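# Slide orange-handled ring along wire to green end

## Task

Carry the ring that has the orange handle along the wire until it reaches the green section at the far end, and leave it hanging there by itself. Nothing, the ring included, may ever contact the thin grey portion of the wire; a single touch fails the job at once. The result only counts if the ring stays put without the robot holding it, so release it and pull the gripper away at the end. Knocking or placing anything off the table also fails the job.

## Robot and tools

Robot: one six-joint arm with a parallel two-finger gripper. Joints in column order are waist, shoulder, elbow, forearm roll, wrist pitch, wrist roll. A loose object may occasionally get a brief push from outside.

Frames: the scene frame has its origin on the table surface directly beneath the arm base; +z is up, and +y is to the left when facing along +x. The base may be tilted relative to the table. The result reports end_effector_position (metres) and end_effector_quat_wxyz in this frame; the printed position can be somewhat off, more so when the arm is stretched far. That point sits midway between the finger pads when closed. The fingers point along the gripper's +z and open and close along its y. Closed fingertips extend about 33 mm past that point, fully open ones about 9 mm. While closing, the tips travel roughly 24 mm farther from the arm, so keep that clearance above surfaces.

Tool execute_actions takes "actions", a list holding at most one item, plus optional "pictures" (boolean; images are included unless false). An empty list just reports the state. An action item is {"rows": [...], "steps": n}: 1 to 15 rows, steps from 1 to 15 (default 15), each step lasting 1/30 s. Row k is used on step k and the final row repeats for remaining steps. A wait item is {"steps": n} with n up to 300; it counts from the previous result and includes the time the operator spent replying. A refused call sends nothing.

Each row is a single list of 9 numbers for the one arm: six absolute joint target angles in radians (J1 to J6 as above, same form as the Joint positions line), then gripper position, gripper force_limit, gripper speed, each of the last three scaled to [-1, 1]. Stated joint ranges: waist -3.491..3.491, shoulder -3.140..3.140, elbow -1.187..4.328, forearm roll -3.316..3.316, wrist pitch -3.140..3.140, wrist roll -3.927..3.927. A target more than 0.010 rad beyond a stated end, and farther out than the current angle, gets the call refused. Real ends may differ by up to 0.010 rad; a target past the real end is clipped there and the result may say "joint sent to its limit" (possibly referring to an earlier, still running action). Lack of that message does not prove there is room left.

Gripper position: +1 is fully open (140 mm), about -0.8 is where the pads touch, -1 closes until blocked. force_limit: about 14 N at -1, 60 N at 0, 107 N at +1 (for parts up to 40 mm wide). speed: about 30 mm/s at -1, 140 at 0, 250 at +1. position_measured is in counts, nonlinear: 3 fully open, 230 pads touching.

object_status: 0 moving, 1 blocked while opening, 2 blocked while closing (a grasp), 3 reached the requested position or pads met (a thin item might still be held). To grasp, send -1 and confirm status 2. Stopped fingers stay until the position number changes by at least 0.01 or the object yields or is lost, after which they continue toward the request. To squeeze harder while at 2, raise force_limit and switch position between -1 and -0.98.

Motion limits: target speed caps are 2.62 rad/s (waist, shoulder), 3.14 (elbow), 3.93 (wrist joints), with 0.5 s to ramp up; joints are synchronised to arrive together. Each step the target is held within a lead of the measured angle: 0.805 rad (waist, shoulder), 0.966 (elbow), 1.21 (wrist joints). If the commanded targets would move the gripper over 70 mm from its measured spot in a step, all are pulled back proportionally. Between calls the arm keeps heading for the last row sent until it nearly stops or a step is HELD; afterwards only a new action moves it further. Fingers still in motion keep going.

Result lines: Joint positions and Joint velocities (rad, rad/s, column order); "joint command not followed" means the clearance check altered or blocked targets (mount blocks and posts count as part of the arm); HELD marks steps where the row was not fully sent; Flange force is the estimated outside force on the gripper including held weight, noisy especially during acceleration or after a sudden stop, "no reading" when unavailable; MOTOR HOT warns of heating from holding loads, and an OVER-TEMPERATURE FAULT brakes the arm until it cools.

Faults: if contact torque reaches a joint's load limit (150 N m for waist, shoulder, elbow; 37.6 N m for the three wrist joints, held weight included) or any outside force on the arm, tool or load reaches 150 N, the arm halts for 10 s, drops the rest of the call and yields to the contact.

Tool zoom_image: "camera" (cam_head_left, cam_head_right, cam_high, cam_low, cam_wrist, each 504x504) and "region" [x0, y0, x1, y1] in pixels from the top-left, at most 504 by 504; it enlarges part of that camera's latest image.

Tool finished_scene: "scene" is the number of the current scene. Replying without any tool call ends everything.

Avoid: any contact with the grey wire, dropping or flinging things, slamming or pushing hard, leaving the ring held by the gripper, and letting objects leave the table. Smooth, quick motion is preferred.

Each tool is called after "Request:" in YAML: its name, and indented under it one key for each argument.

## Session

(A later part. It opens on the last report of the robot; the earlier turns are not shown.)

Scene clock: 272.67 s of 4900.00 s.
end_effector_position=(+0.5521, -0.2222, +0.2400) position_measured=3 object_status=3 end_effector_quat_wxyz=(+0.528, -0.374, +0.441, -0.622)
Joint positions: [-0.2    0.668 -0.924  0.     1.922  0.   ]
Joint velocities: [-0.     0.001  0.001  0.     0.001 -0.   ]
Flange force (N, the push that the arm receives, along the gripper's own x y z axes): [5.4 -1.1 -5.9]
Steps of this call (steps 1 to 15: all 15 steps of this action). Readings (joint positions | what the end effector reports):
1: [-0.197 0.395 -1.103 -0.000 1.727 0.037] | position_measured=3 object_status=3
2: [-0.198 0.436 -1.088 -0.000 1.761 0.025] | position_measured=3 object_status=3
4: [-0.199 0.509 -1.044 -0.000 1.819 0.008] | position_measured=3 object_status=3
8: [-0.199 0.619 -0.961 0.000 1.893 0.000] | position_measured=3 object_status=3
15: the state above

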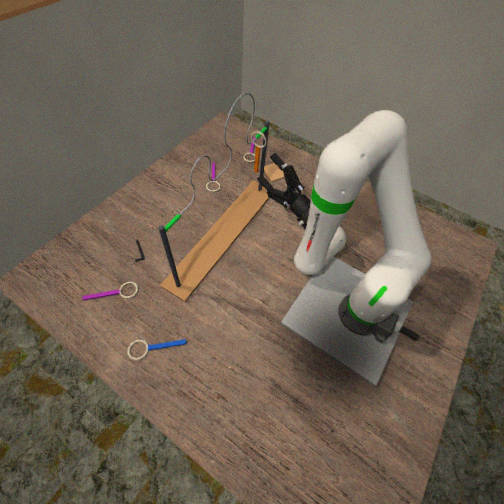

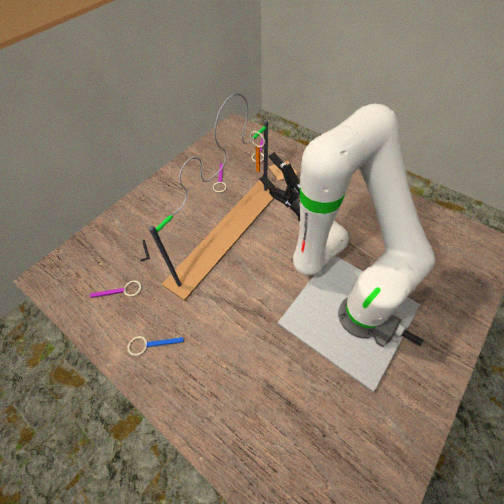

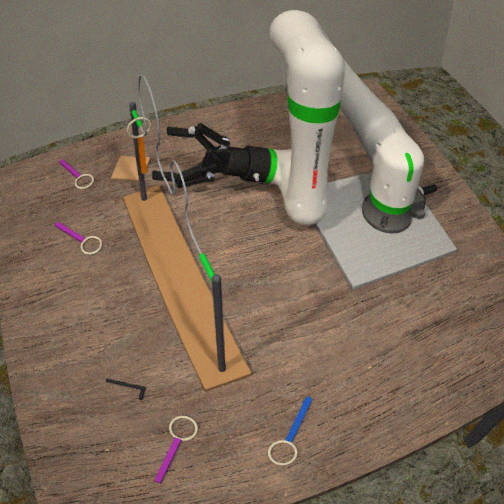

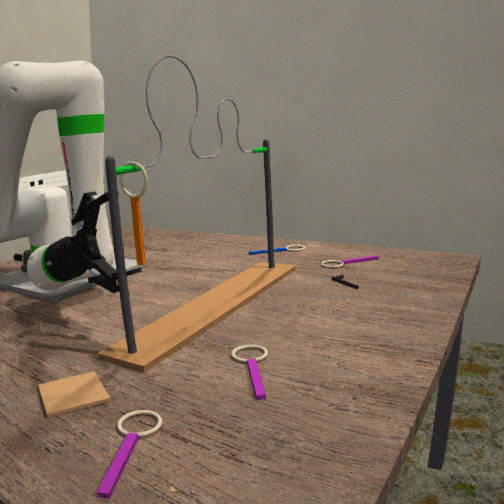

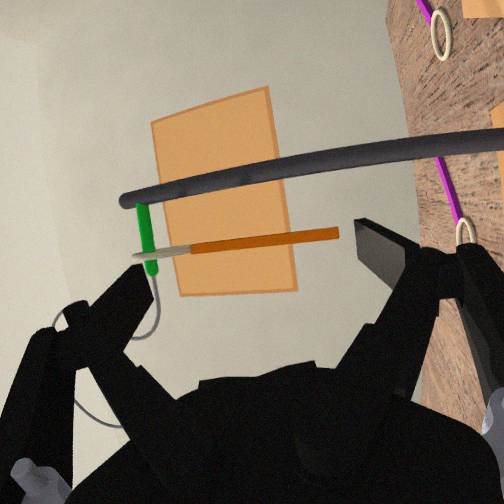

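Request:
execute_actions:
  actions:
    - {"rows":[[-0.1995,0.6684,-0.9223,0,1.9211,0,1,0.2,-0.5],[-0.1995,0.6699,-0.9182,0,1.9195,0,1,0.2,-0.5],[-0.1995,0.6721,-0.9120,0,1.9172,0,1,0.2,-0.5],[-0.1995,0.6750,-0.9040,0,1.9142,0,1,0.2,-0.5],[-0.1995,0.6783,-0.8945,0,1.9106,0,1,0.2,-0.5],[-0.1995,0.6821,-0.8841,0,1.9067,0,1,0.2,-0.5],[-0.1995,0.6860,-0.8731,0,1.9026,0,1,0.2,-0.5],[-0.1995,0.6900,-0.8618,0,1.8983,0,1,0.2,-0.5],[-0.1995,0.6939,-0.8508,0,1.8942,0,1,0.2,-0.5],[-0.1995,0.6977,-0.8404,0,1.8903,0,1,0.2,-0.5],[-0.1995,0.7010,-0.8309,0,1.8867,0,1,0.2,-0.5],[-0.1995,0.7039,-0.8229,0,1.8837,0,1,0.2,-0.5],[-0.1995,0.7061,-0.8167,0,1.8814,0,1,0.2,-0.5],[-0.1995,0.7076,-0.8126,0,1.8798,0,1,0.2,-0.5],[-0.1995,0.7081,-0.8112,0,1.8793,0,1,0.2,-0.5]],"steps":15}
  pictures: false

Request:
execute_actions:
  actions:
    - {"rows":[[-0.1995,0.7081,-0.8112,0,1.882,0,1,0.2,-0.5],[-0.1995,0.7081,-0.8112,0,1.887,0,1,0.2,-0.5],[-0.1995,0.7081,-0.8112,0,1.893,0,1,0.2,-0.5],[-0.1995,0.7081,-0.8112,0,1.899,0,1,0.2,-0.5],[-0.1995,0.7081,-0.8112,0,1.904,0,1,0.2,-0.5],[-0.1995,0.7081,-0.8112,0,1.907,0,1,0.2,-0.5]],"steps":12}

Request:
zoom_image:
  camera: "cam_low"
  region: [90, 150, 190, 290]

Request:
zoom_image:
  camera: "cam_high"
  region: [115, 100, 205, 190]

Request:
zoom_image:
  camera: "cam_wrist"
  region: [300, 190, 420, 310]

Scene clock: 352.67 s of 4900.00 s.
end_effector_position=(+0.5895, -0.2284, +0.2403) position_measured=3 object_status=3 end_effector_quat_wxyz=(+0.534, -0.367, +0.432, -0.628)
Joint positions: [-0.2    0.706 -0.818 -0.     1.882 -0.   ]
Joint velocities: [-0.     0.059  0.166  0.001 -0.062 -0.   ]
Flange force (N, the push that the arm receives, along the gripper's own x y z axes): [4.2 4.6 -2.9]
Steps of this call (steps 1 to 15: the robot went on to your last target; steps 16 to 90: nothing new was sent; then 76.50 s passed at rest; steps 91 to 105: all 15 steps of this action). Readings (joint positions | what the end effector reports):
91: [-0.200 0.668 -0.924 -0.000 1.922 -0.000] | position_measured=3 object_status=3
92: [-0.200 0.668 -0.922 -0.000 1.922 -0.000] | position_measured=3 object_status=3
94: [-0.200 0.671 -0.915 -0.000 1.919 -0.000] | position_measured=3 object_status=3
98: [-0.200 0.682 -0.884 -0.000 1.907 -0.000] | position_measured=3 object_status=3
105: the state above

Scene clock: 353.07 s of 4900.00 s.
end_effector_position=(+0.5881, -0.2282, +0.2495) position_measured=3 object_status=3 end_effector_quat_wxyz=(+0.539, -0.359, +0.423, -0.634)
Joint positions: [-0.2    0.708 -0.811 -0.     1.907 -0.   ]
Joint velocities: [ 0.002  0.     0.    -0.     0.001  0.   ]
Flange force (N, the push that the arm receives, along the gripper's own x y z axes): [5.8 0.2 -4.2]
Steps of this call (steps 1 to 12: all 12 steps of this action). Readings (joint positions | what the end effector reports):
1: [-0.200 0.707 -0.813 -0.000 1.880 -0.000] | position_measured=3 object_status=3
2: [-0.200 0.708 -0.812 -0.000 1.881 -0.000] | position_measured=3 object_status=3
4: [-0.200 0.708 -0.811 -0.000 1.889 -0.000] | position_measured=3 object_status=3
8: [-0.200 0.708 -0.811 -0.000 1.906 -0.000] | position_measured=3 object_status=3
12: the state above

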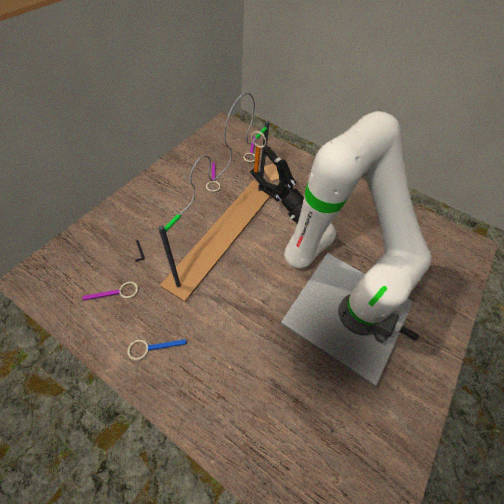

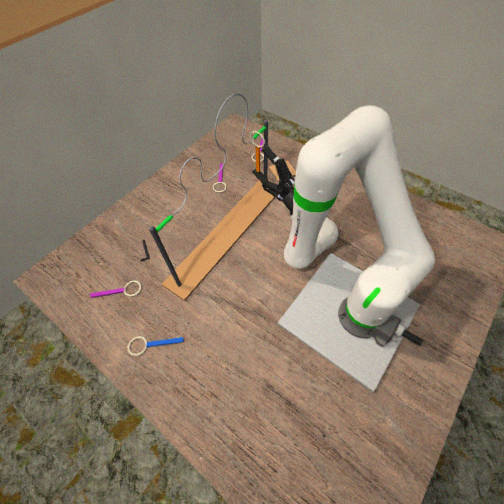

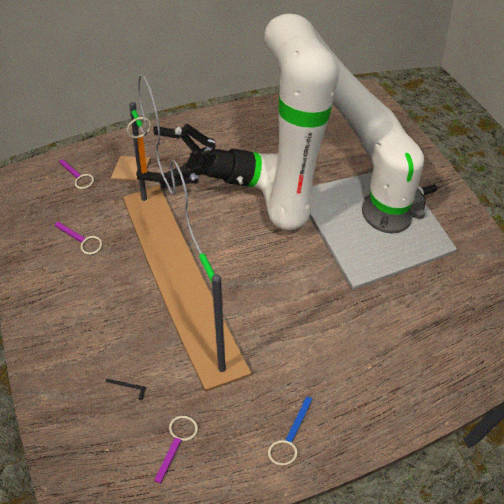

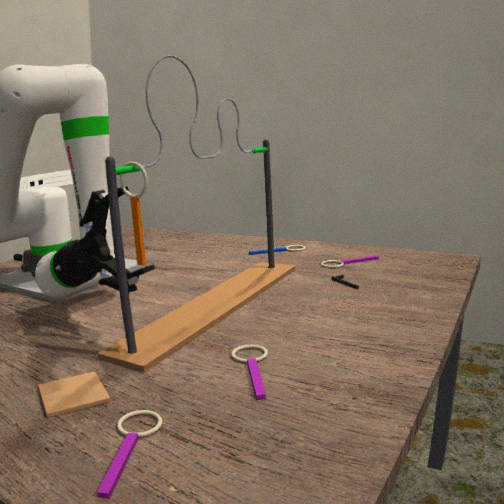

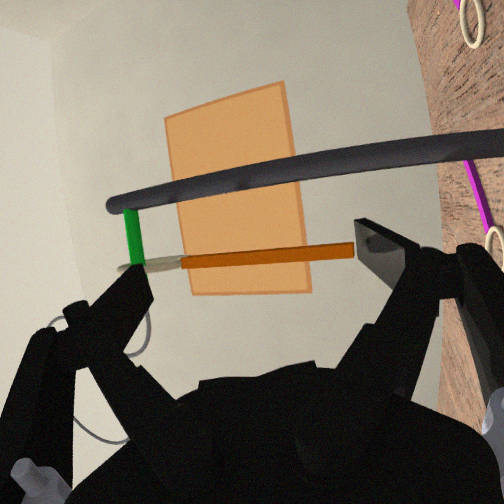

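Region (90, 150, 190, 290) of cam_low's 504x504 image, scaled by 3.600, with more detail than that image has; it fills the left 360 columns of this view, and the rest is white.

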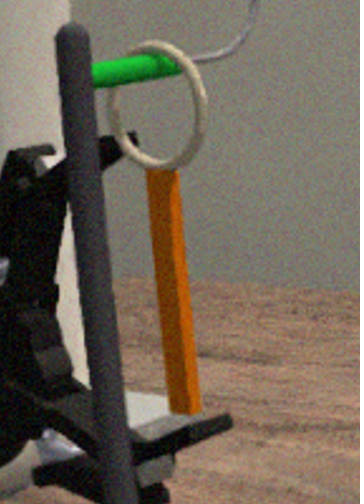

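Region (115, 100, 205, 190) of cam_high's 504x504 image, scaled by 5.600, with more detail than that image has.

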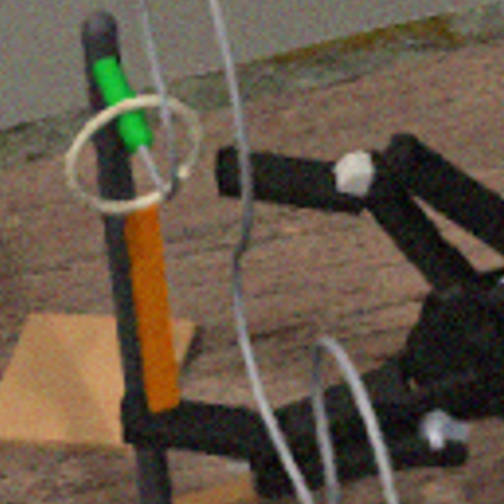

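Region (300, 190, 420, 310) of cam_wrist's 504x504 image, scaled by 4.200, with more detail than that image has.

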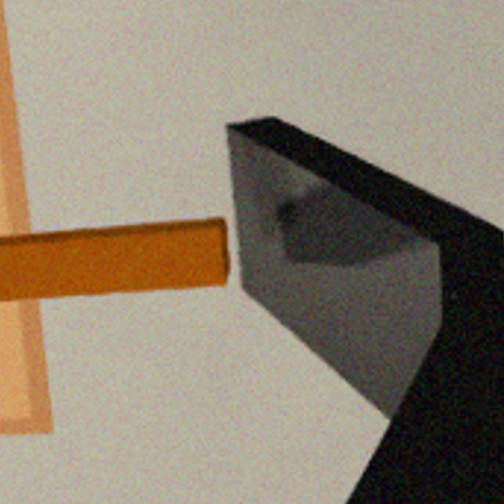

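Request:
execute_actions:
  actions:
    - {"rows":[[-0.1995,0.7081,-0.8112,0,1.911,0,1,0.2,-0.5],[-0.1995,0.7081,-0.8112,0,1.916,0,1,0.2,-0.5],[-0.1995,0.7081,-0.8112,0,1.920,0,1,0.2,-0.5],[-0.1995,0.7081,-0.8112,0,1.923,0,1,0.2,-0.5],[-0.1995,0.7079,-0.8124,0,1.9248,0,1,0.2,-0.5],[-0.1995,0.7074,-0.8149,0,1.9264,0,1,0.2,-0.5],[-0.1995,0.7066,-0.8185,0,1.9286,0,1,0.2,-0.5],[-0.1995,0.7056,-0.8228,0,1.9311,0,1,0.2,-0.5],[-0.1995,0.7043,-0.8276,0,1.9339,0,1,0.2,-0.5],[-0.1995,0.7027,-0.8331,0,1.9368,0,1,0.2,-0.5],[-0.1995,0.7007,-0.8392,0,1.9399,0,1,0.2,-0.5],[-0.1995,0.6983,-0.8456,0,1.9428,0,1,0.2,-0.5],[-0.1995,0.6957,-0.8520,0,1.9454,0,1,0.2,-0.5],[-0.1995,0.6928,-0.8587,0,1.9479,0,1,0.2,-0.5],[-0.1995,0.6895,-0.8654,0,1.9501,0,1,0.2,-0.5]],"steps":15}
  pictures: false

Request:
execute_actions:
  actions:
    - {"rows":[[-0.1995,0.6860,-0.8721,0,1.952,0,1,0.2,-0.5],[-0.1995,0.6820,-0.8794,0,1.9532,0,1,0.2,-0.5],[-0.1995,0.6777,-0.8867,0,1.9540,0,1,0.2,-0.5],[-0.1995,0.6730,-0.8940,0,1.9546,0,1,0.2,-0.5],[-0.1995,0.6682,-0.9013,0,1.9548,0,1,0.2,-0.5],[-0.1995,0.6631,-0.9087,0,1.9546,0,1,0.2,-0.5],[-0.1995,0.6577,-0.9160,0,1.9542,0,1,0.2,-0.5],[-0.1995,0.6520,-0.9233,0,1.9534,0,1,0.2,-0.5],[-0.1995,0.6461,-0.9306,0,1.9524,0,1,0.2,-0.5],[-0.1995,0.6399,-0.9379,0,1.951,0,1,0.2,-0.5],[-0.1995,0.6335,-0.9448,0,1.9492,0,1,0.2,-0.5],[-0.1995,0.6269,-0.9517,0,1.9473,0,1,0.2,-0.5],[-0.1995,0.6200,-0.9586,0,1.9451,0,1,0.2,-0.5],[-0.1995,0.6129,-0.9655,0,1.9426,0,1,0.2,-0.5],[-0.1995,0.6056,-0.9725,0,1.9400,0,1,0.2,-0.5]],"steps":15}
  pictures: false

Request:
execute_actions:
  actions:
    - {"rows":[[-0.1995,0.5981,-0.9794,0,1.9371,0,1,0.2,-0.5],[-0.1995,0.5902,-0.9863,0,1.9339,0,1,0.2,-0.5],[-0.1995,0.5822,-0.9932,0,1.9306,0,1,0.2,-0.5],[-0.1995,0.5740,-1.0001,0,1.927,0,1,0.2,-0.5],[-0.1995,0.5659,-1.0067,0,1.9241,0,1,0.2,-0.5],[-0.1995,0.5574,-1.0134,0,1.9208,0,1,0.2,-0.5],[-0.1995,0.5487,-1.0200,0,1.9172,0,1,0.2,-0.5],[-0.1995,0.5396,-1.0267,0,1.9133,0,1,0.2,-0.5],[-0.1995,0.5301,-1.0333,0,1.9091,0,1,0.2,-0.5],[-0.1995,0.5204,-1.0400,0,1.9046,0,1,0.2,-0.5],[-0.1995,0.5103,-1.0466,0,1.8996,0,1,0.2,-0.5],[-0.1995,0.5000,-1.0533,0,1.8945,0,1,0.2,-0.5],[-0.1995,0.4893,-1.0599,0,1.889,0,1,0.2,-0.5],[-0.1995,0.4787,-1.0654,0,1.8827,0,1,0.2,-0.5],[-0.1995,0.4677,-1.0706,0,1.8762,0,1,0.2,-0.5]],"steps":15}
  pictures: false

Request:
execute_actions:
  actions:
    - {"rows":[[-0.1995,0.4566,-1.0758,0,1.8693,0,1,0.2,-0.5],[-0.1995,0.4452,-1.0809,0,1.8620,0,1,0.2,-0.5],[-0.1995,0.4336,-1.0859,0,1.8544,0,1,0.2,-0.5],[-0.1995,0.4218,-1.0908,0,1.8465,0,1,0.2,-0.5],[-0.1995,0.4102,-1.0953,0,1.8386,0,1,0.2,-0.5],[-0.1995,0.3998,-1.0994,0,1.8313,0,1,0.2,-0.5],[-0.1995,0.3904,-1.1028,0,1.8247,0,1,0.2,-0.5],[-0.1995,0.3828,-1.1056,0,1.8192,0,1,0.2,-0.5],[-0.1995,0.3771,-1.1076,0,1.8151,0,1,0.2,-0.5],[-0.1995,0.3732,-1.1089,0,1.8122,0,1,0.2,-0.5],[-0.1995,0.3719,-1.1094,0,1.8113,0,1,0.2,-0.5]],"steps":15}

Request:
zoom_image:
  camera: "cam_high"
  region: [115, 90, 235, 190]

Request:
zoom_image:
  camera: "cam_wrist"
  region: [170, 140, 420, 320]

Scene clock: 406.67 s of 4900.00 s.
end_effector_position=(+0.5705, -0.2253, +0.2555) position_measured=3 object_status=3 end_effector_quat_wxyz=(+0.541, -0.356, +0.420, -0.636)
Joint positions: [-0.199  0.695 -0.853  0.     1.946 -0.   ]
Joint velocities: [ 0.    -0.082 -0.192  0.001  0.072 -0.   ]
Flange force (N, the push that the arm receives, along the gripper's own x y z axes): [4.9 -2.6 -3.3]
Steps of this call (steps 1 to 15: the robot went on to your last target; steps 16 to 90: nothing new was sent; then 50.10 s passed at rest; steps 91 to 105: all 15 steps of this action). Readings (joint positions | what the end effector reports):
91: [-0.199 0.708 -0.811 0.000 1.907 -0.000] | position_measured=3 object_status=3
92: [-0.199 0.708 -0.811 0.000 1.910 -0.000] | position_measured=3 object_status=3
94: [-0.199 0.708 -0.811 0.000 1.917 -0.000] | position_measured=3 object_status=3
98: [-0.199 0.707 -0.817 0.000 1.927 -0.000] | position_measured=3 object_status=3
105: the state above

Scene clock: 407.17 s of 4900.00 s.
end_effector_position=(+0.5375, -0.2199, +0.2638) position_measured=3 object_status=3 end_effector_quat_wxyz=(+0.535, -0.365, +0.429, -0.630)
Joint positions: [-0.199  0.62  -0.959  0.     1.945 -0.   ]
Joint velocities: [ 0.001 -0.202 -0.2    0.001 -0.068 -0.   ]
Flange force (N, the push that the arm receives, along the gripper's own x y z axes): [6.2 -4.6 -4.9]
Steps of this call (steps 1 to 15: all 15 steps of this action). Readings (joint positions | what the end effector reports):
1: [-0.199 0.692 -0.860 0.000 1.948 -0.000] | position_measured=3 object_status=3
2: [-0.199 0.689 -0.866 0.000 1.950 -0.000] | position_measured=3 object_status=3
4: [-0.199 0.681 -0.880 0.000 1.953 -0.000] | position_measured=3 object_status=3
8: [-0.199 0.663 -0.909 0.000 1.955 -0.000] | position_measured=3 object_status=3
15: the state above

Scene clock: 407.67 s of 4900.00 s.
end_effector_position=(+0.5089, -0.2152, +0.2825) position_measured=3 object_status=3 end_effector_quat_wxyz=(+0.530, -0.372, +0.438, -0.624)
Joint positions: [-0.199  0.492 -1.058  0.     1.89  -0.   ]
Joint velocities: [ 0.003 -0.305 -0.174 -0.001 -0.166 -0.   ]
Flange force (N, the push that the arm receives, along the gripper's own x y z axes): [7.9 0.3 -6.9]
Steps of this call (steps 1 to 15: all 15 steps of this action). Readings (joint positions | what the end effector reports):
1: [-0.199 0.613 -0.966 0.000 1.943 -0.000] | position_measured=3 object_status=3
2: [-0.199 0.606 -0.972 0.000 1.940 -0.000] | position_measured=3 object_status=3
4: [-0.199 0.591 -0.986 0.000 1.934 -0.000] | position_measured=3 object_status=3
8: [-0.199 0.558 -1.013 0.000 1.921 -0.000] | position_measured=3 object_status=3
15: the state above

Scene clock: 408.17 s of 4900.00 s.
end_effector_position=(+0.4949, -0.2129, +0.3012) position_measured=3 object_status=3 end_effector_quat_wxyz=(+0.528, -0.374, +0.441, -0.622)
Joint positions: [-0.199  0.372 -1.109  0.     1.811 -0.   ]
Joint velocities: [-0.    -0.002 -0.002 -0.002 -0.002 -0.   ]
Flange force (N, the push that the arm receives, along the gripper's own x y z axes): [7.2 -5.2 -4.2]
Steps of this call (steps 1 to 15: all 15 steps of this action). Readings (joint positions | what the end effector reports):
1: [-0.199 0.482 -1.063 0.000 1.884 0.000] | position_measured=3 object_status=3
2: [-0.199 0.471 -1.069 0.000 1.878 -0.000] | position_measured=3 object_status=3
4: [-0.199 0.449 -1.079 0.000 1.864 -0.000] | position_measured=3 object_status=3
8: [-0.199 0.404 -1.098 0.000 1.834 -0.000] | position_measured=3 object_status=3
15: the state above

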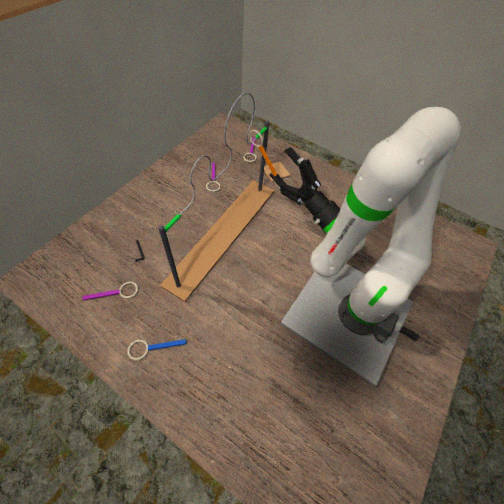

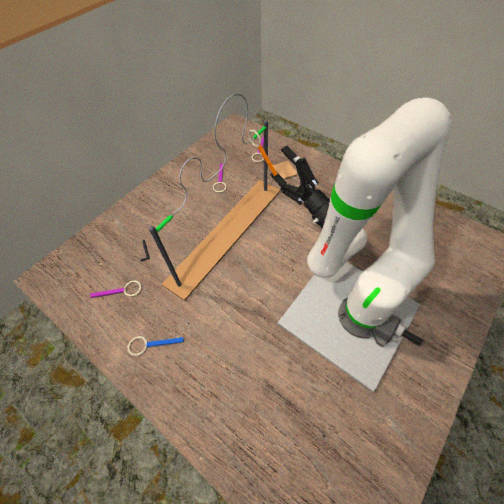

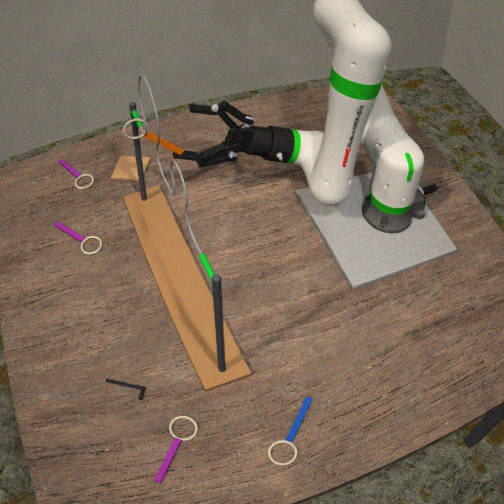

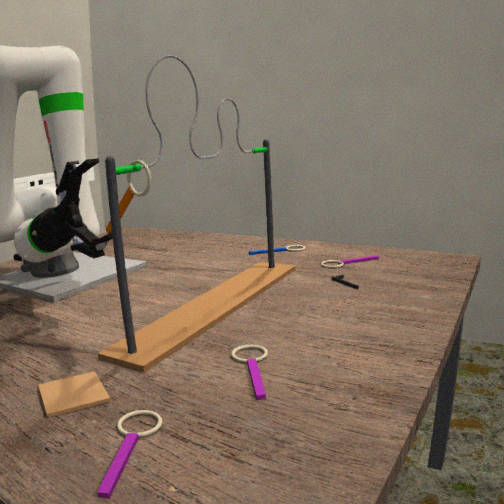

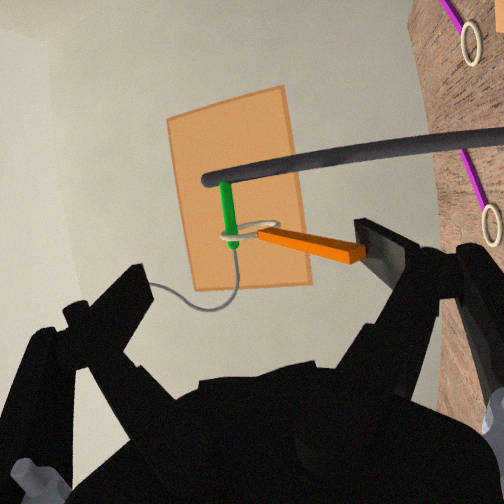

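Region (115, 90, 235, 190) of cam_high's 504x504 image, scaled by 4.200, with more detail than that image has.

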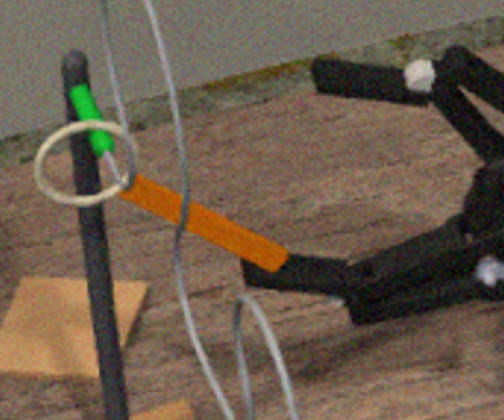

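Region (170, 140, 420, 320) of cam_wrist's 504x504 image, scaled by 2.016, with more detail than that image has; it fills the top 363 rows of this view, and the rest is white.

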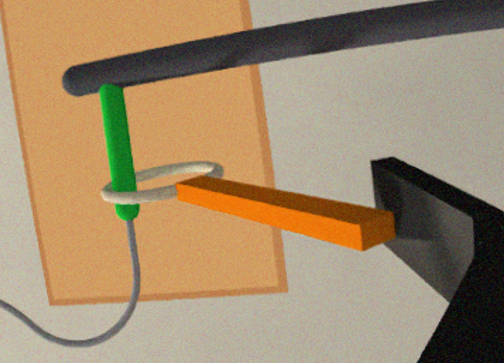

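Request:
zoom_image:
  camera: "cam_wrist"
  region: [200, 170, 300, 270]

Request:
zoom_image:
  camera: "cam_low"
  region: [70, 145, 180, 265]

Request:
zoom_image:
  camera: "cam_head_right"
  region: [230, 110, 310, 190]

Region (200, 170, 300, 270) of cam_wrist's 504x504 image, scaled by 5.040, with more detail than that image has.

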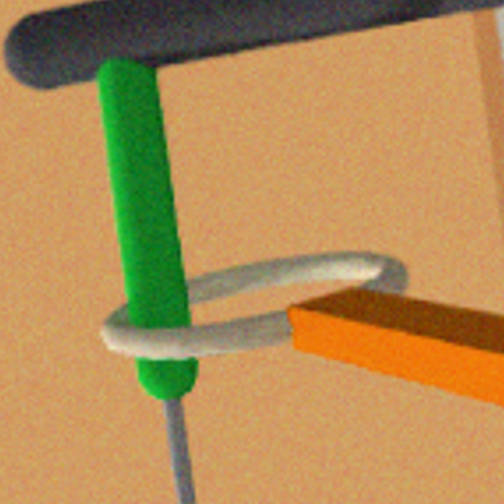

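Region (70, 145, 180, 265) of cam_low's 504x504 image, scaled by 4.200, with more detail than that image has; it fills the left 462 columns of this view, and the rest is white.

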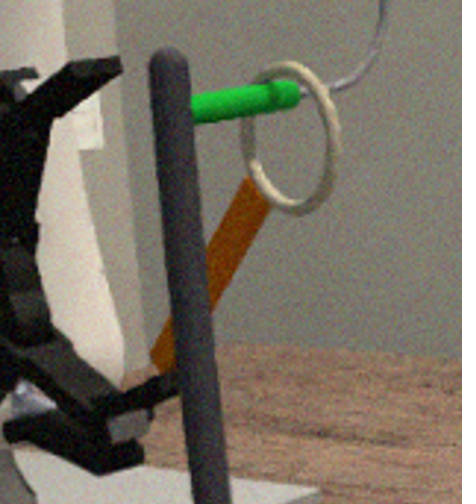

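Region (230, 110, 310, 190) of cam_head_right's 504x504 image, scaled by 6.300, with more detail than that image has.

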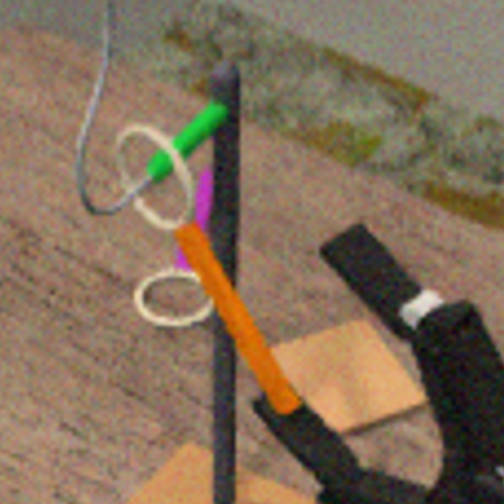

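Request:
execute_actions:
  actions:
    - {"rows":[[-0.1995,0.3723,-1.1100,0,1.8123,0,0.4,0.2,-0.9],[-0.1995,0.3729,-1.1108,0,1.8137,0,0.4,0.2,-0.9],[-0.1995,0.3735,-1.1116,0,1.8151,0,0.4,0.2,-0.9],[-0.1995,0.3741,-1.1124,0,1.8165,0,0.4,0.2,-0.9],[-0.1995,0.3747,-1.1133,0,1.8180,0,0.4,0.2,-0.9],[-0.1995,0.3753,-1.1141,0,1.8194,0,0.4,0.2,-0.9],[-0.1995,0.3759,-1.1149,0,1.8208,0,0.4,0.2,-0.9],[-0.1995,0.3765,-1.1157,0,1.8222,0,0.4,0.2,-0.9],[-0.1995,0.3771,-1.1166,0,1.8237,0,0.4,0.2,-0.9],[-0.1995,0.3777,-1.1174,0,1.8251,0,0.4,0.2,-0.9],[-0.1995,0.3783,-1.1182,0,1.8265,0,0.4,0.2,-0.9],[-0.1995,0.3789,-1.1190,0,1.8279,0,0.4,0.2,-0.9],[-0.1995,0.3795,-1.1199,0,1.8294,0,0.4,0.2,-0.9],[-0.1995,0.3801,-1.1207,0,1.8308,0,0.4,0.2,-0.9],[-0.1995,0.3807,-1.1215,0,1.8322,0,0.4,0.2,-0.9]],"steps":15}
  pictures: false

Request:
execute_actions:
  actions:
    - {"rows":[[-0.1995,0.3813,-1.1223,0,1.8336,0,0.4,0.2,-0.9],[-0.1995,0.3819,-1.1232,0,1.8351,0,0.4,0.2,-0.9],[-0.1995,0.3825,-1.1240,0,1.8365,0,0.4,0.2,-0.9],[-0.1995,0.3831,-1.1248,0,1.8379,0,0.4,0.2,-0.9],[-0.1995,0.3837,-1.1256,0,1.8393,0,0.4,0.2,-0.9],[-0.1995,0.3843,-1.1265,0,1.8408,0,0.4,0.2,-0.9],[-0.1995,0.3849,-1.1273,0,1.8422,0,0.4,0.2,-0.9],[-0.1995,0.3855,-1.1281,0,1.8436,0,0.4,0.2,-0.9],[-0.1995,0.3861,-1.1289,0,1.8450,0,0.4,0.2,-0.9],[-0.1995,0.3867,-1.1298,0,1.8465,0,0.4,0.2,-0.9],[-0.1995,0.3873,-1.1306,0,1.8479,0,0.4,0.2,-0.9],[-0.1995,0.3879,-1.1314,0,1.8493,0,0.4,0.2,-0.9],[-0.1995,0.3885,-1.1323,0,1.8508,0,0.4,0.2,-0.9],[-0.1995,0.3890,-1.1331,0,1.8521,0,0.4,0.2,-0.9],[-0.1995,0.3894,-1.1338,0,1.8532,0,0.4,0.2,-0.9]],"steps":15}
  pictures: false

Request:
execute_actions:
  actions:
    - {"steps":8}

Request:
zoom_image:
  camera: "cam_wrist"
  region: [190, 160, 350, 300]

Request:
zoom_image:
  camera: "cam_high"
  region: [115, 90, 225, 180]

Scene clock: 468.23 s of 4900.00 s.
end_effector_position=(+0.4899, -0.2121, +0.2993) position_measured=34 object_status=0 end_effector_quat_wxyz=(+0.528, -0.374, +0.441, -0.622)
Joint positions: [-0.199  0.38  -1.12  -0.     1.83  -0.   ]
Joint velocities: [ 0.001  0.018 -0.024  0.     0.041  0.   ]
Flange force (N, the push that the arm receives, along the gripper's own x y z axes): [6.1 -5.9 -5.1]
Steps of this call (steps 1 to 15: the robot went on to your last target; steps 16 to 90: nothing new was sent; then 56.57 s passed at rest; steps 91 to 105: all 15 steps of this action). Readings (joint positions | what the end effector reports):
91: [-0.199 0.372 -1.109 -0.000 1.811 -0.000] | position_measured=3 object_status=0
92: [-0.199 0.372 -1.110 -0.000 1.812 -0.000] | position_measured=5 object_status=0
94: [-0.199 0.373 -1.111 -0.000 1.814 0.000] | position_measured=9 object_status=0
98: [-0.199 0.375 -1.115 -0.000 1.820 -0.000] | position_measured=18 object_status=0
105: the state above

Scene clock: 468.73 s of 4900.00 s.
end_effector_position=(+0.4842, -0.2111, +0.2974) position_measured=67 object_status=0 end_effector_quat_wxyz=(+0.528, -0.374, +0.441, -0.622)
Joint positions: [-0.199  0.389 -1.133 -0.     1.851 -0.   ]
Joint velocities: [-0.001  0.015 -0.023  0.     0.037  0.   ]
Flange force (N, the push that the arm receives, along the gripper's own x y z axes): [10.3 -6.1 -3.6]
Steps of this call (steps 1 to 15: all 15 steps of this action). Readings (joint positions | what the end effector reports):
1: [-0.199 0.380 -1.121 -0.000 1.831 0.000] | position_measured=36 object_status=0
2: [-0.199 0.381 -1.122 -0.000 1.833 -0.000] | position_measured=38 object_status=0
4: [-0.199 0.382 -1.124 -0.000 1.836 -0.000] | position_measured=42 object_status=0
8: [-0.199 0.385 -1.127 -0.000 1.841 -0.000] | position_measured=51 object_status=0
15: the state above

Scene clock: 469.00 s of 4900.00 s.
end_effector_position=(+0.4837, -0.2111, +0.2972) position_measured=78 object_status=0 end_effector_quat_wxyz=(+0.528, -0.374, +0.441, -0.622)
Joint positions: [-0.199  0.389 -1.134 -0.     1.853 -0.   ]
Joint velocities: [ 0.     0.001 -0.001 -0.001  0.    -0.   ]
Flange force (N, the push that the arm receives, along the gripper's own x y z axes): [7.8 -0.8 -3.6]
Steps of this call (steps 1 to 8: the robot went on to your last target). Readings (joint positions | what the end effector reports):
1: [-0.199 0.389 -1.133 -0.000 1.852 0.000] | position_measured=69 object_status=0
2: [-0.199 0.389 -1.134 -0.000 1.853 -0.000] | position_measured=71 object_status=0
4: [-0.199 0.389 -1.134 -0.000 1.853 -0.000] | position_measured=76 object_status=0
8: the state above

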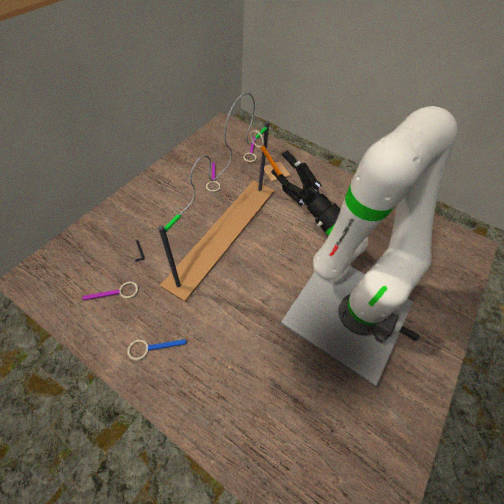

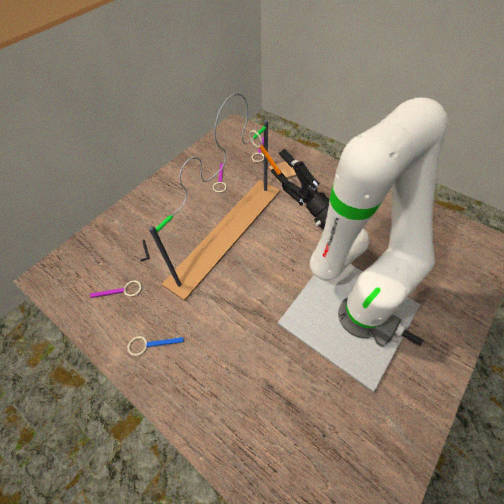

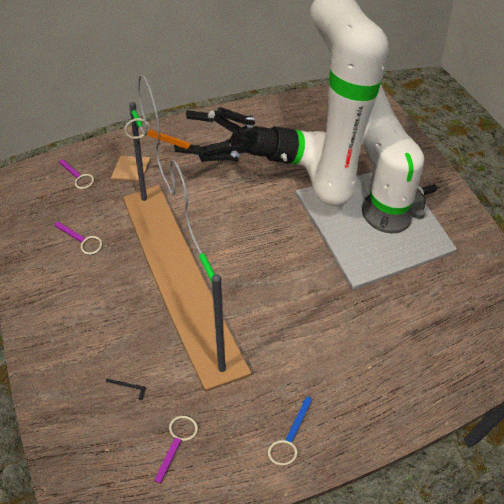

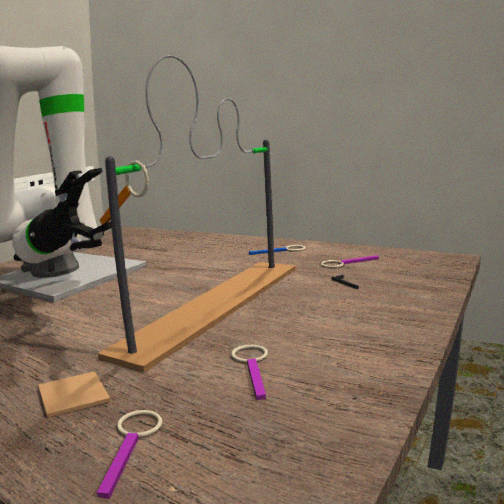

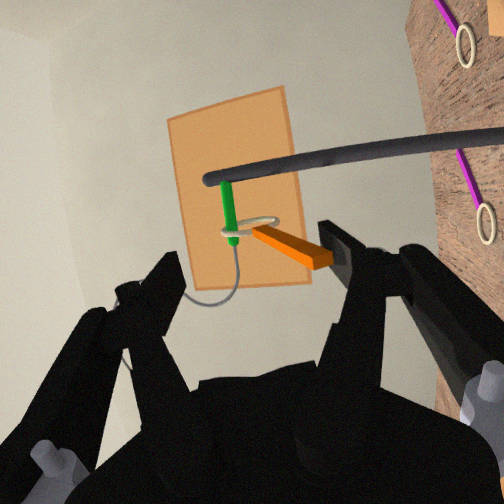

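Region (190, 160, 350, 300) of cam_wrist's 504x504 image, scaled by 3.150, with more detail than that image has; it fills the top 441 rows of this view, and the rest is white.

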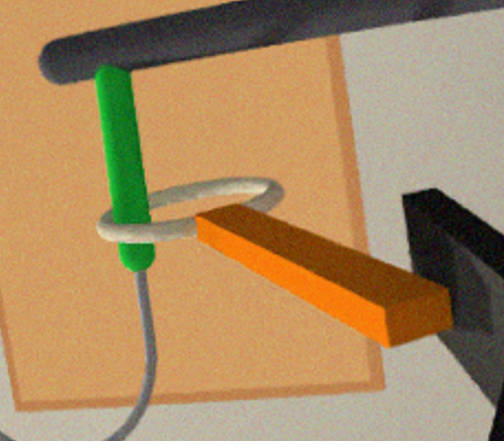

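Region (115, 90, 225, 180) of cam_high's 504x504 image, scaled by 4.582, with more detail than that image has; it fills the top 412 rows of this view, and the rest is white.

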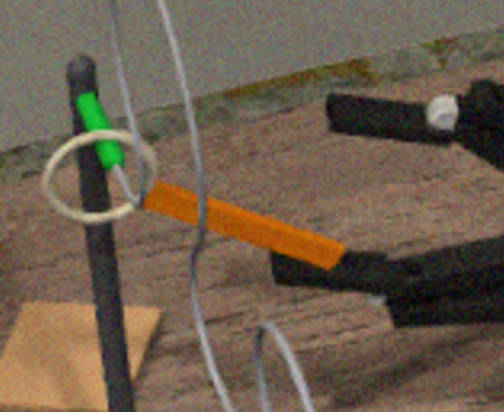

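Request:
execute_actions:
  actions: []

Scene clock: 489.43 s of 4900.00 s.
end_effector_position=(+0.4837, -0.2111, +0.2972) position_measured=78 object_status=3 end_effector_quat_wxyz=(+0.528, -0.374, +0.441, -0.622)
Joint positions: [-0.199  0.389 -1.134 -0.     1.853 -0.   ]
Joint velocities: [ 0.001  0.    -0.    -0.002 -0.     0.   ]
Flange force (N, the push that the arm receives, along the gripper's own x y z axes): [8.0 -0.1 -5.6]
Steps of this call (steps 1 to 15: the robot went on to your last target; steps 16 to 90: nothing new was sent; then 17.43 s passed at rest). Readings (joint positions | what the end effector reports):
1: [-0.199 0.389 -1.134 -0.000 1.853 -0.000] | position_measured=78 object_status=0
2: [-0.199 0.389 -1.134 -0.000 1.853 -0.000] | position_measured=78 object_status=0
4: [-0.199 0.389 -1.134 -0.000 1.853 -0.000] | position_measured=78 object_status=3
8: [-0.199 0.389 -1.134 -0.000 1.853 -0.000] | position_measured=78 object_status=3
90: the state above
The arm was judged still, so your last target was given up. Only a new action makes it travel on or press farther. Fingers that are still opening or closing keep moving.

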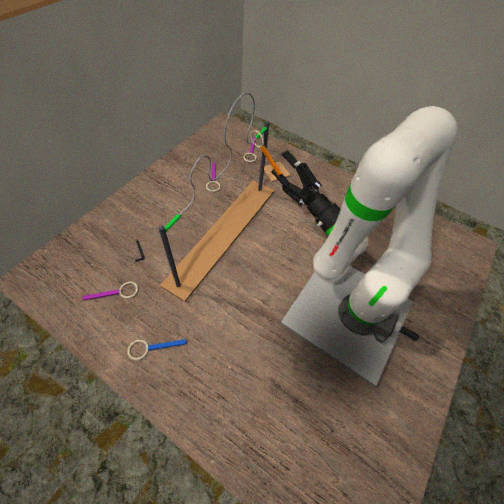

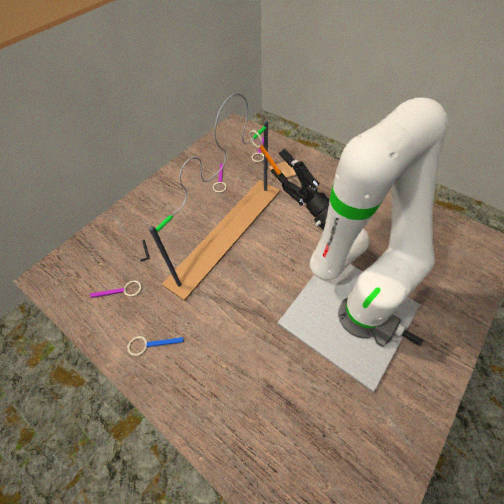

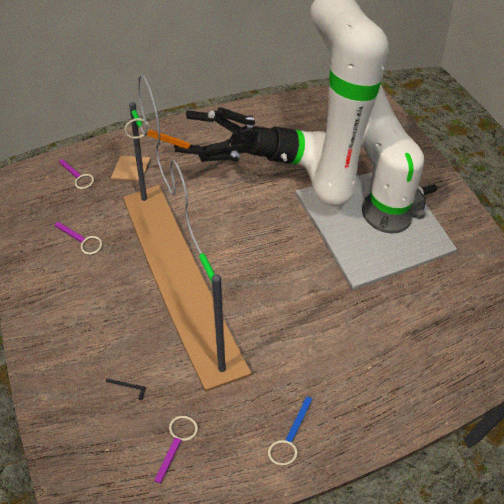

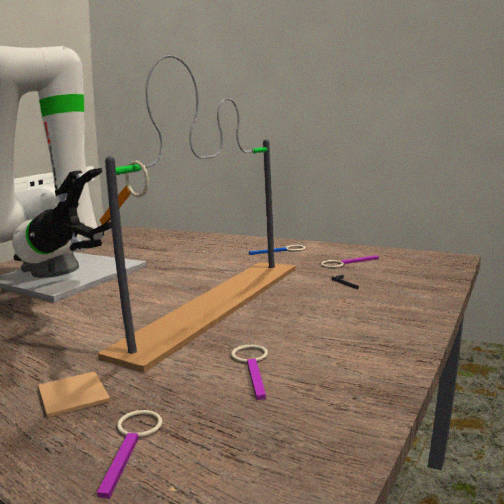

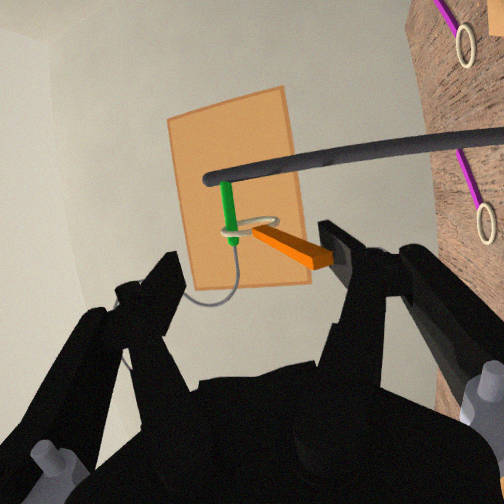

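Request:
zoom_image:
  camera: "cam_wrist"
  region: [170, 160, 370, 310]

Request:
zoom_image:
  camera: "cam_low"
  region: [40, 130, 200, 270]

Request:
zoom_image:
  camera: "cam_high"
  region: [100, 70, 280, 200]

Region (170, 160, 370, 310) of cam_wrist's 504x504 image, scaled by 2.520, with more detail than that image has; it fills the top 378 rows of this view, and the rest is white.

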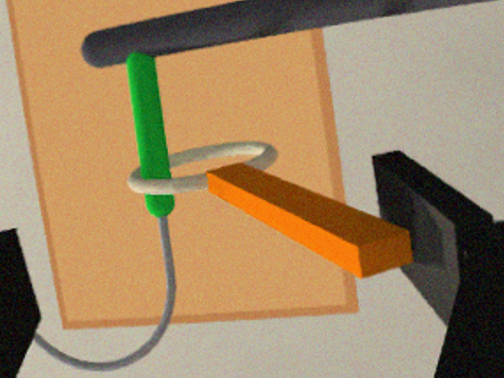

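Region (40, 130, 200, 270) of cam_low's 504x504 image, scaled by 3.150, with more detail than that image has; it fills the top 441 rows of this view, and the rest is white.

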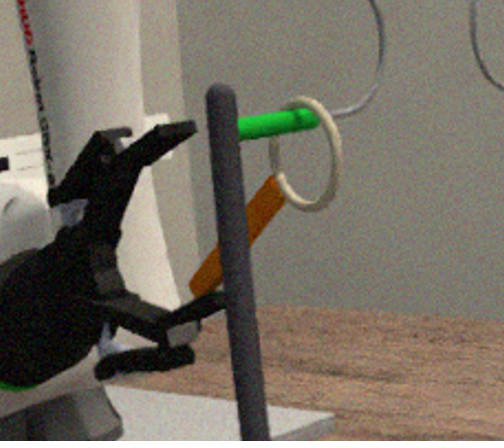

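Region (100, 70, 280, 200) of cam_high's 504x504 image, scaled by 2.800, with more detail than that image has.

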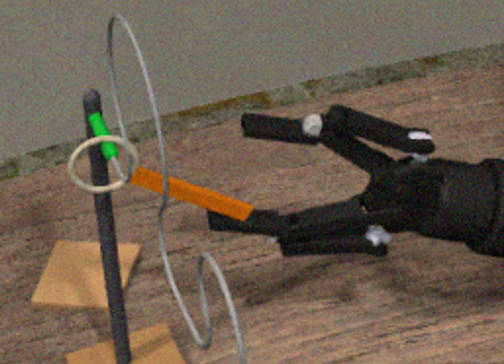

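Request:
execute_actions:
  actions:
    - {"rows": [[-0.1995,0.3888,-1.1330,0,1.8518,0,-1,0.2,-0.9],[-0.1995,0.3882,-1.1322,0,1.8504,0,-1,0.2,-0.9],[-0.1995,0.3876,-1.1314,0,1.8490,0,-1,0.2,-0.9],[-0.1995,0.3871,-1.1306,0,1.8476,0,-1,0.2,-0.9],[-0.1995,0.3865,-1.1297,0,1.8462,0,-1,0.2,-0.9],[-0.1995,0.3859,-1.1289,0,1.8448,0,-1,0.2,-0.9],[-0.1995,0.3853,-1.1281,0,1.8434,0,-1,0.2,-0.9],[-0.1995,0.3847,-1.1273,0,1.8420,0,-1,0.2,-0.9],[-0.1995,0.3841,-1.1265,0,1.8406,0,-1,0.2,-0.9],[-0.1995,0.3836,-1.1257,0,1.8392,0,-1,0.2,-0.9],[-0.1995,0.3830,-1.1249,0,1.8378,0,-1,0.2,-0.9],[-0.1995,0.3824,-1.1240,0,1.8364,0,-1,0.2,-0.9],[-0.1995,0.3818,-1.1232,0,1.8350,0,-1,0.2,-0.9],[-0.1995,0.3812,-1.1224,0,1.8336,0,-1,0.2,-0.9],[-0.1995,0.3806,-1.1216,0,1.8322,0,-1,0.2,-0.9]], "steps": 15}
  pictures: false

Request:
execute_actions:
  actions:
    - {"rows": [[-0.1995,0.3800,-1.1208,0,1.8308,0,-1,0.2,-0.9],[-0.1995,0.3795,-1.1200,0,1.8294,0,-1,0.2,-0.9],[-0.1995,0.3789,-1.1192,0,1.8280,0,-1,0.2,-0.9],[-0.1995,0.3783,-1.1183,0,1.8266,0,-1,0.2,-0.9],[-0.1995,0.3777,-1.1175,0,1.8252,0,-1,0.2,-0.9],[-0.1995,0.3771,-1.1167,0,1.8238,0,-1,0.2,-0.9],[-0.1995,0.3766,-1.1159,0,1.8224,0,-1,0.2,-0.9],[-0.1995,0.3760,-1.1151,0,1.8211,0,-1,0.2,-0.9],[-0.1995,0.3754,-1.1143,0,1.8197,0,-1,0.2,-0.9],[-0.1995,0.3748,-1.1135,0,1.8183,0,-1,0.2,-0.9],[-0.1995,0.3742,-1.1127,0,1.8169,0,-1,0.2,-0.9],[-0.1995,0.3736,-1.1118,0,1.8155,0,-1,0.2,-0.9],[-0.1995,0.3731,-1.1110,0,1.8141,0,-1,0.2,-0.9],[-0.1995,0.3725,-1.1102,0,1.8127,0,-1,0.2,-0.9],[-0.1995,0.3719,-1.1094,0,1.8113,0,-1,0.2,-0.9]], "steps": 15}
  pictures: false

Request:
execute_actions:
  actions:
    - {"steps": 40}

Scene clock: 516.20 s of 4900.00 s.
end_effector_position=(+0.4887, -0.2119, +0.2989) position_measured=109 object_status=0 end_effector_quat_wxyz=(+0.528, -0.374, +0.441, -0.622)
Joint positions: [-0.199  0.382 -1.123 -0.     1.834 -0.   ]
Joint velocities: [ 0.001 -0.017  0.023 -0.001 -0.041  0.   ]
Flange force (N, the push that the arm receives, along the gripper's own x y z axes): [7.0 4.9 -5.9]
Steps of this call (steps 1 to 90: nothing new was sent; then 23.27 s passed at rest; steps 91 to 105: all 15 steps of this action). Readings (joint positions | what the end effector reports):
91: [-0.199 0.389 -1.134 -0.000 1.853 -0.000] | position_measured=78 object_status=0
92: [-0.199 0.389 -1.134 -0.000 1.853 -0.000] | position_measured=80 object_status=0
94: [-0.199 0.388 -1.132 -0.000 1.850 -0.000] | position_measured=84 object_status=0
98: [-0.199 0.386 -1.129 -0.000 1.844 -0.000] | position_measured=93 object_status=0
105: the state above

Scene clock: 516.70 s of 4900.00 s.
end_effector_position=(+0.4943, -0.2128, +0.3010) position_measured=142 object_status=0 end_effector_quat_wxyz=(+0.528, -0.374, +0.441, -0.622)
Joint positions: [-0.199  0.373 -1.111 -0.     1.813 -0.   ]
Joint velocities: [-0.001 -0.017  0.024  0.001 -0.041 -0.   ]
Flange force (N, the push that the arm receives, along the gripper's own x y z axes): [9.6 0.2 -6.1]
Steps of this call (steps 1 to 15: all 15 steps of this action). Readings (joint positions | what the end effector reports):
1: [-0.199 0.381 -1.122 -0.000 1.833 0.000] | position_measured=111 object_status=0
2: [-0.199 0.380 -1.121 -0.000 1.831 -0.000] | position_measured=113 object_status=0
4: [-0.199 0.379 -1.120 -0.000 1.829 -0.000] | position_measured=118 object_status=0
8: [-0.199 0.377 -1.116 -0.000 1.823 -0.000] | position_measured=126 object_status=0
15: the state above

Scene clock: 518.03 s of 4900.00 s.
end_effector_position=(+0.4948, -0.2129, +0.3012) position_measured=213 object_status=2 end_effector_quat_wxyz=(+0.528, -0.374, +0.441, -0.622)
Joint positions: [-0.199  0.372 -1.109 -0.     1.811  0.   ]
Joint velocities: [ 0.     0.     0.001  0.    -0.    -0.   ]
Flange force (N, the push that the arm receives, along the gripper's own x y z axes): [9.1 -0.5 -4.2]
Steps of this call (steps 1 to 15: the robot went on to your last target; steps 16 to 40: nothing new was sent). Readings (joint positions | what the end effector reports):
1: [-0.199 0.372 -1.110 -0.000 1.812 -0.000] | position_measured=144 object_status=0
2: [-0.199 0.372 -1.110 -0.000 1.812 -0.000] | position_measured=147 object_status=0
4: [-0.199 0.372 -1.109 -0.000 1.811 -0.000] | position_measured=151 object_status=0
8: [-0.199 0.372 -1.109 -0.000 1.811 -0.000] | position_measured=160 object_status=0
40: the state above
The arm was judged still, so your last target was given up. Only a new action makes it travel on or press farther. Fingers that are still opening or closing keep moving.

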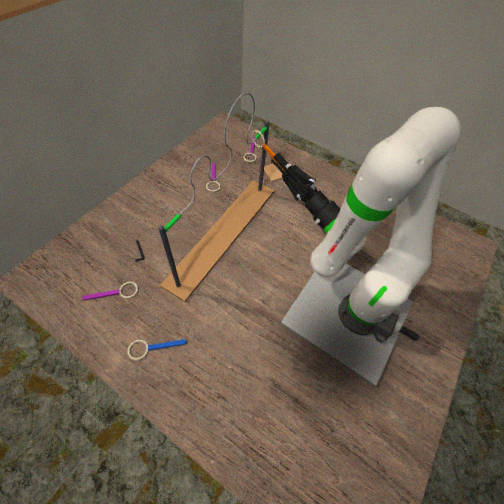

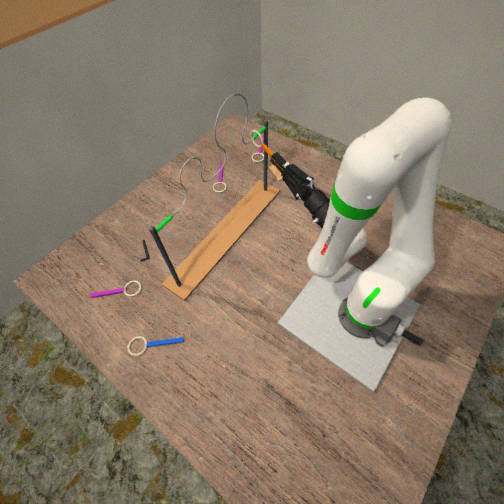

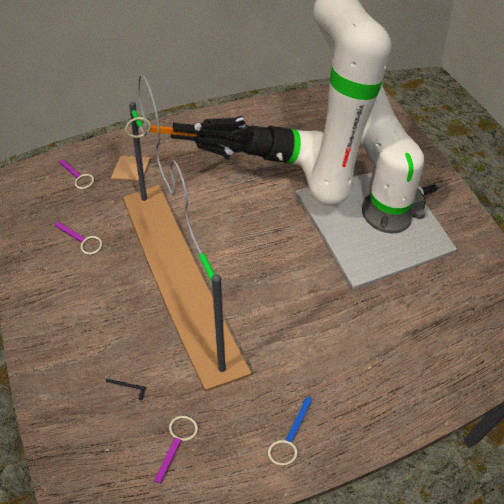

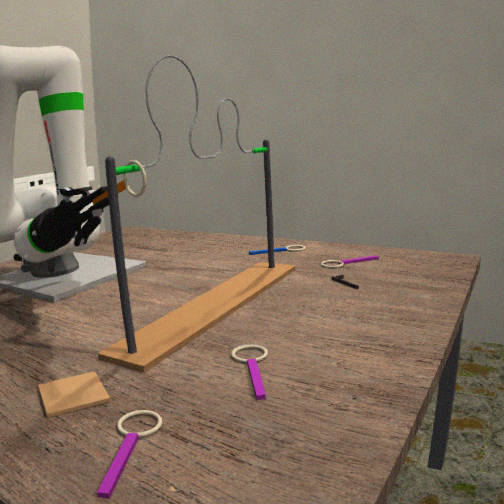

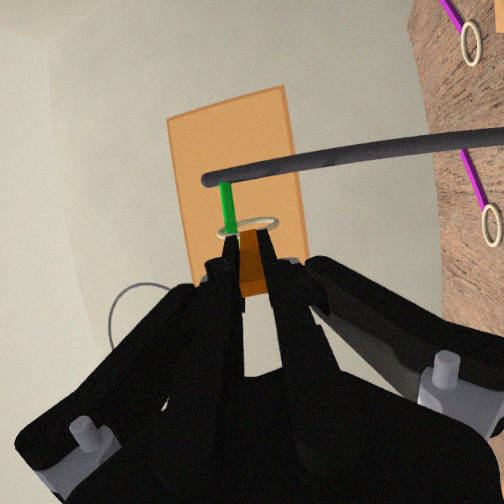

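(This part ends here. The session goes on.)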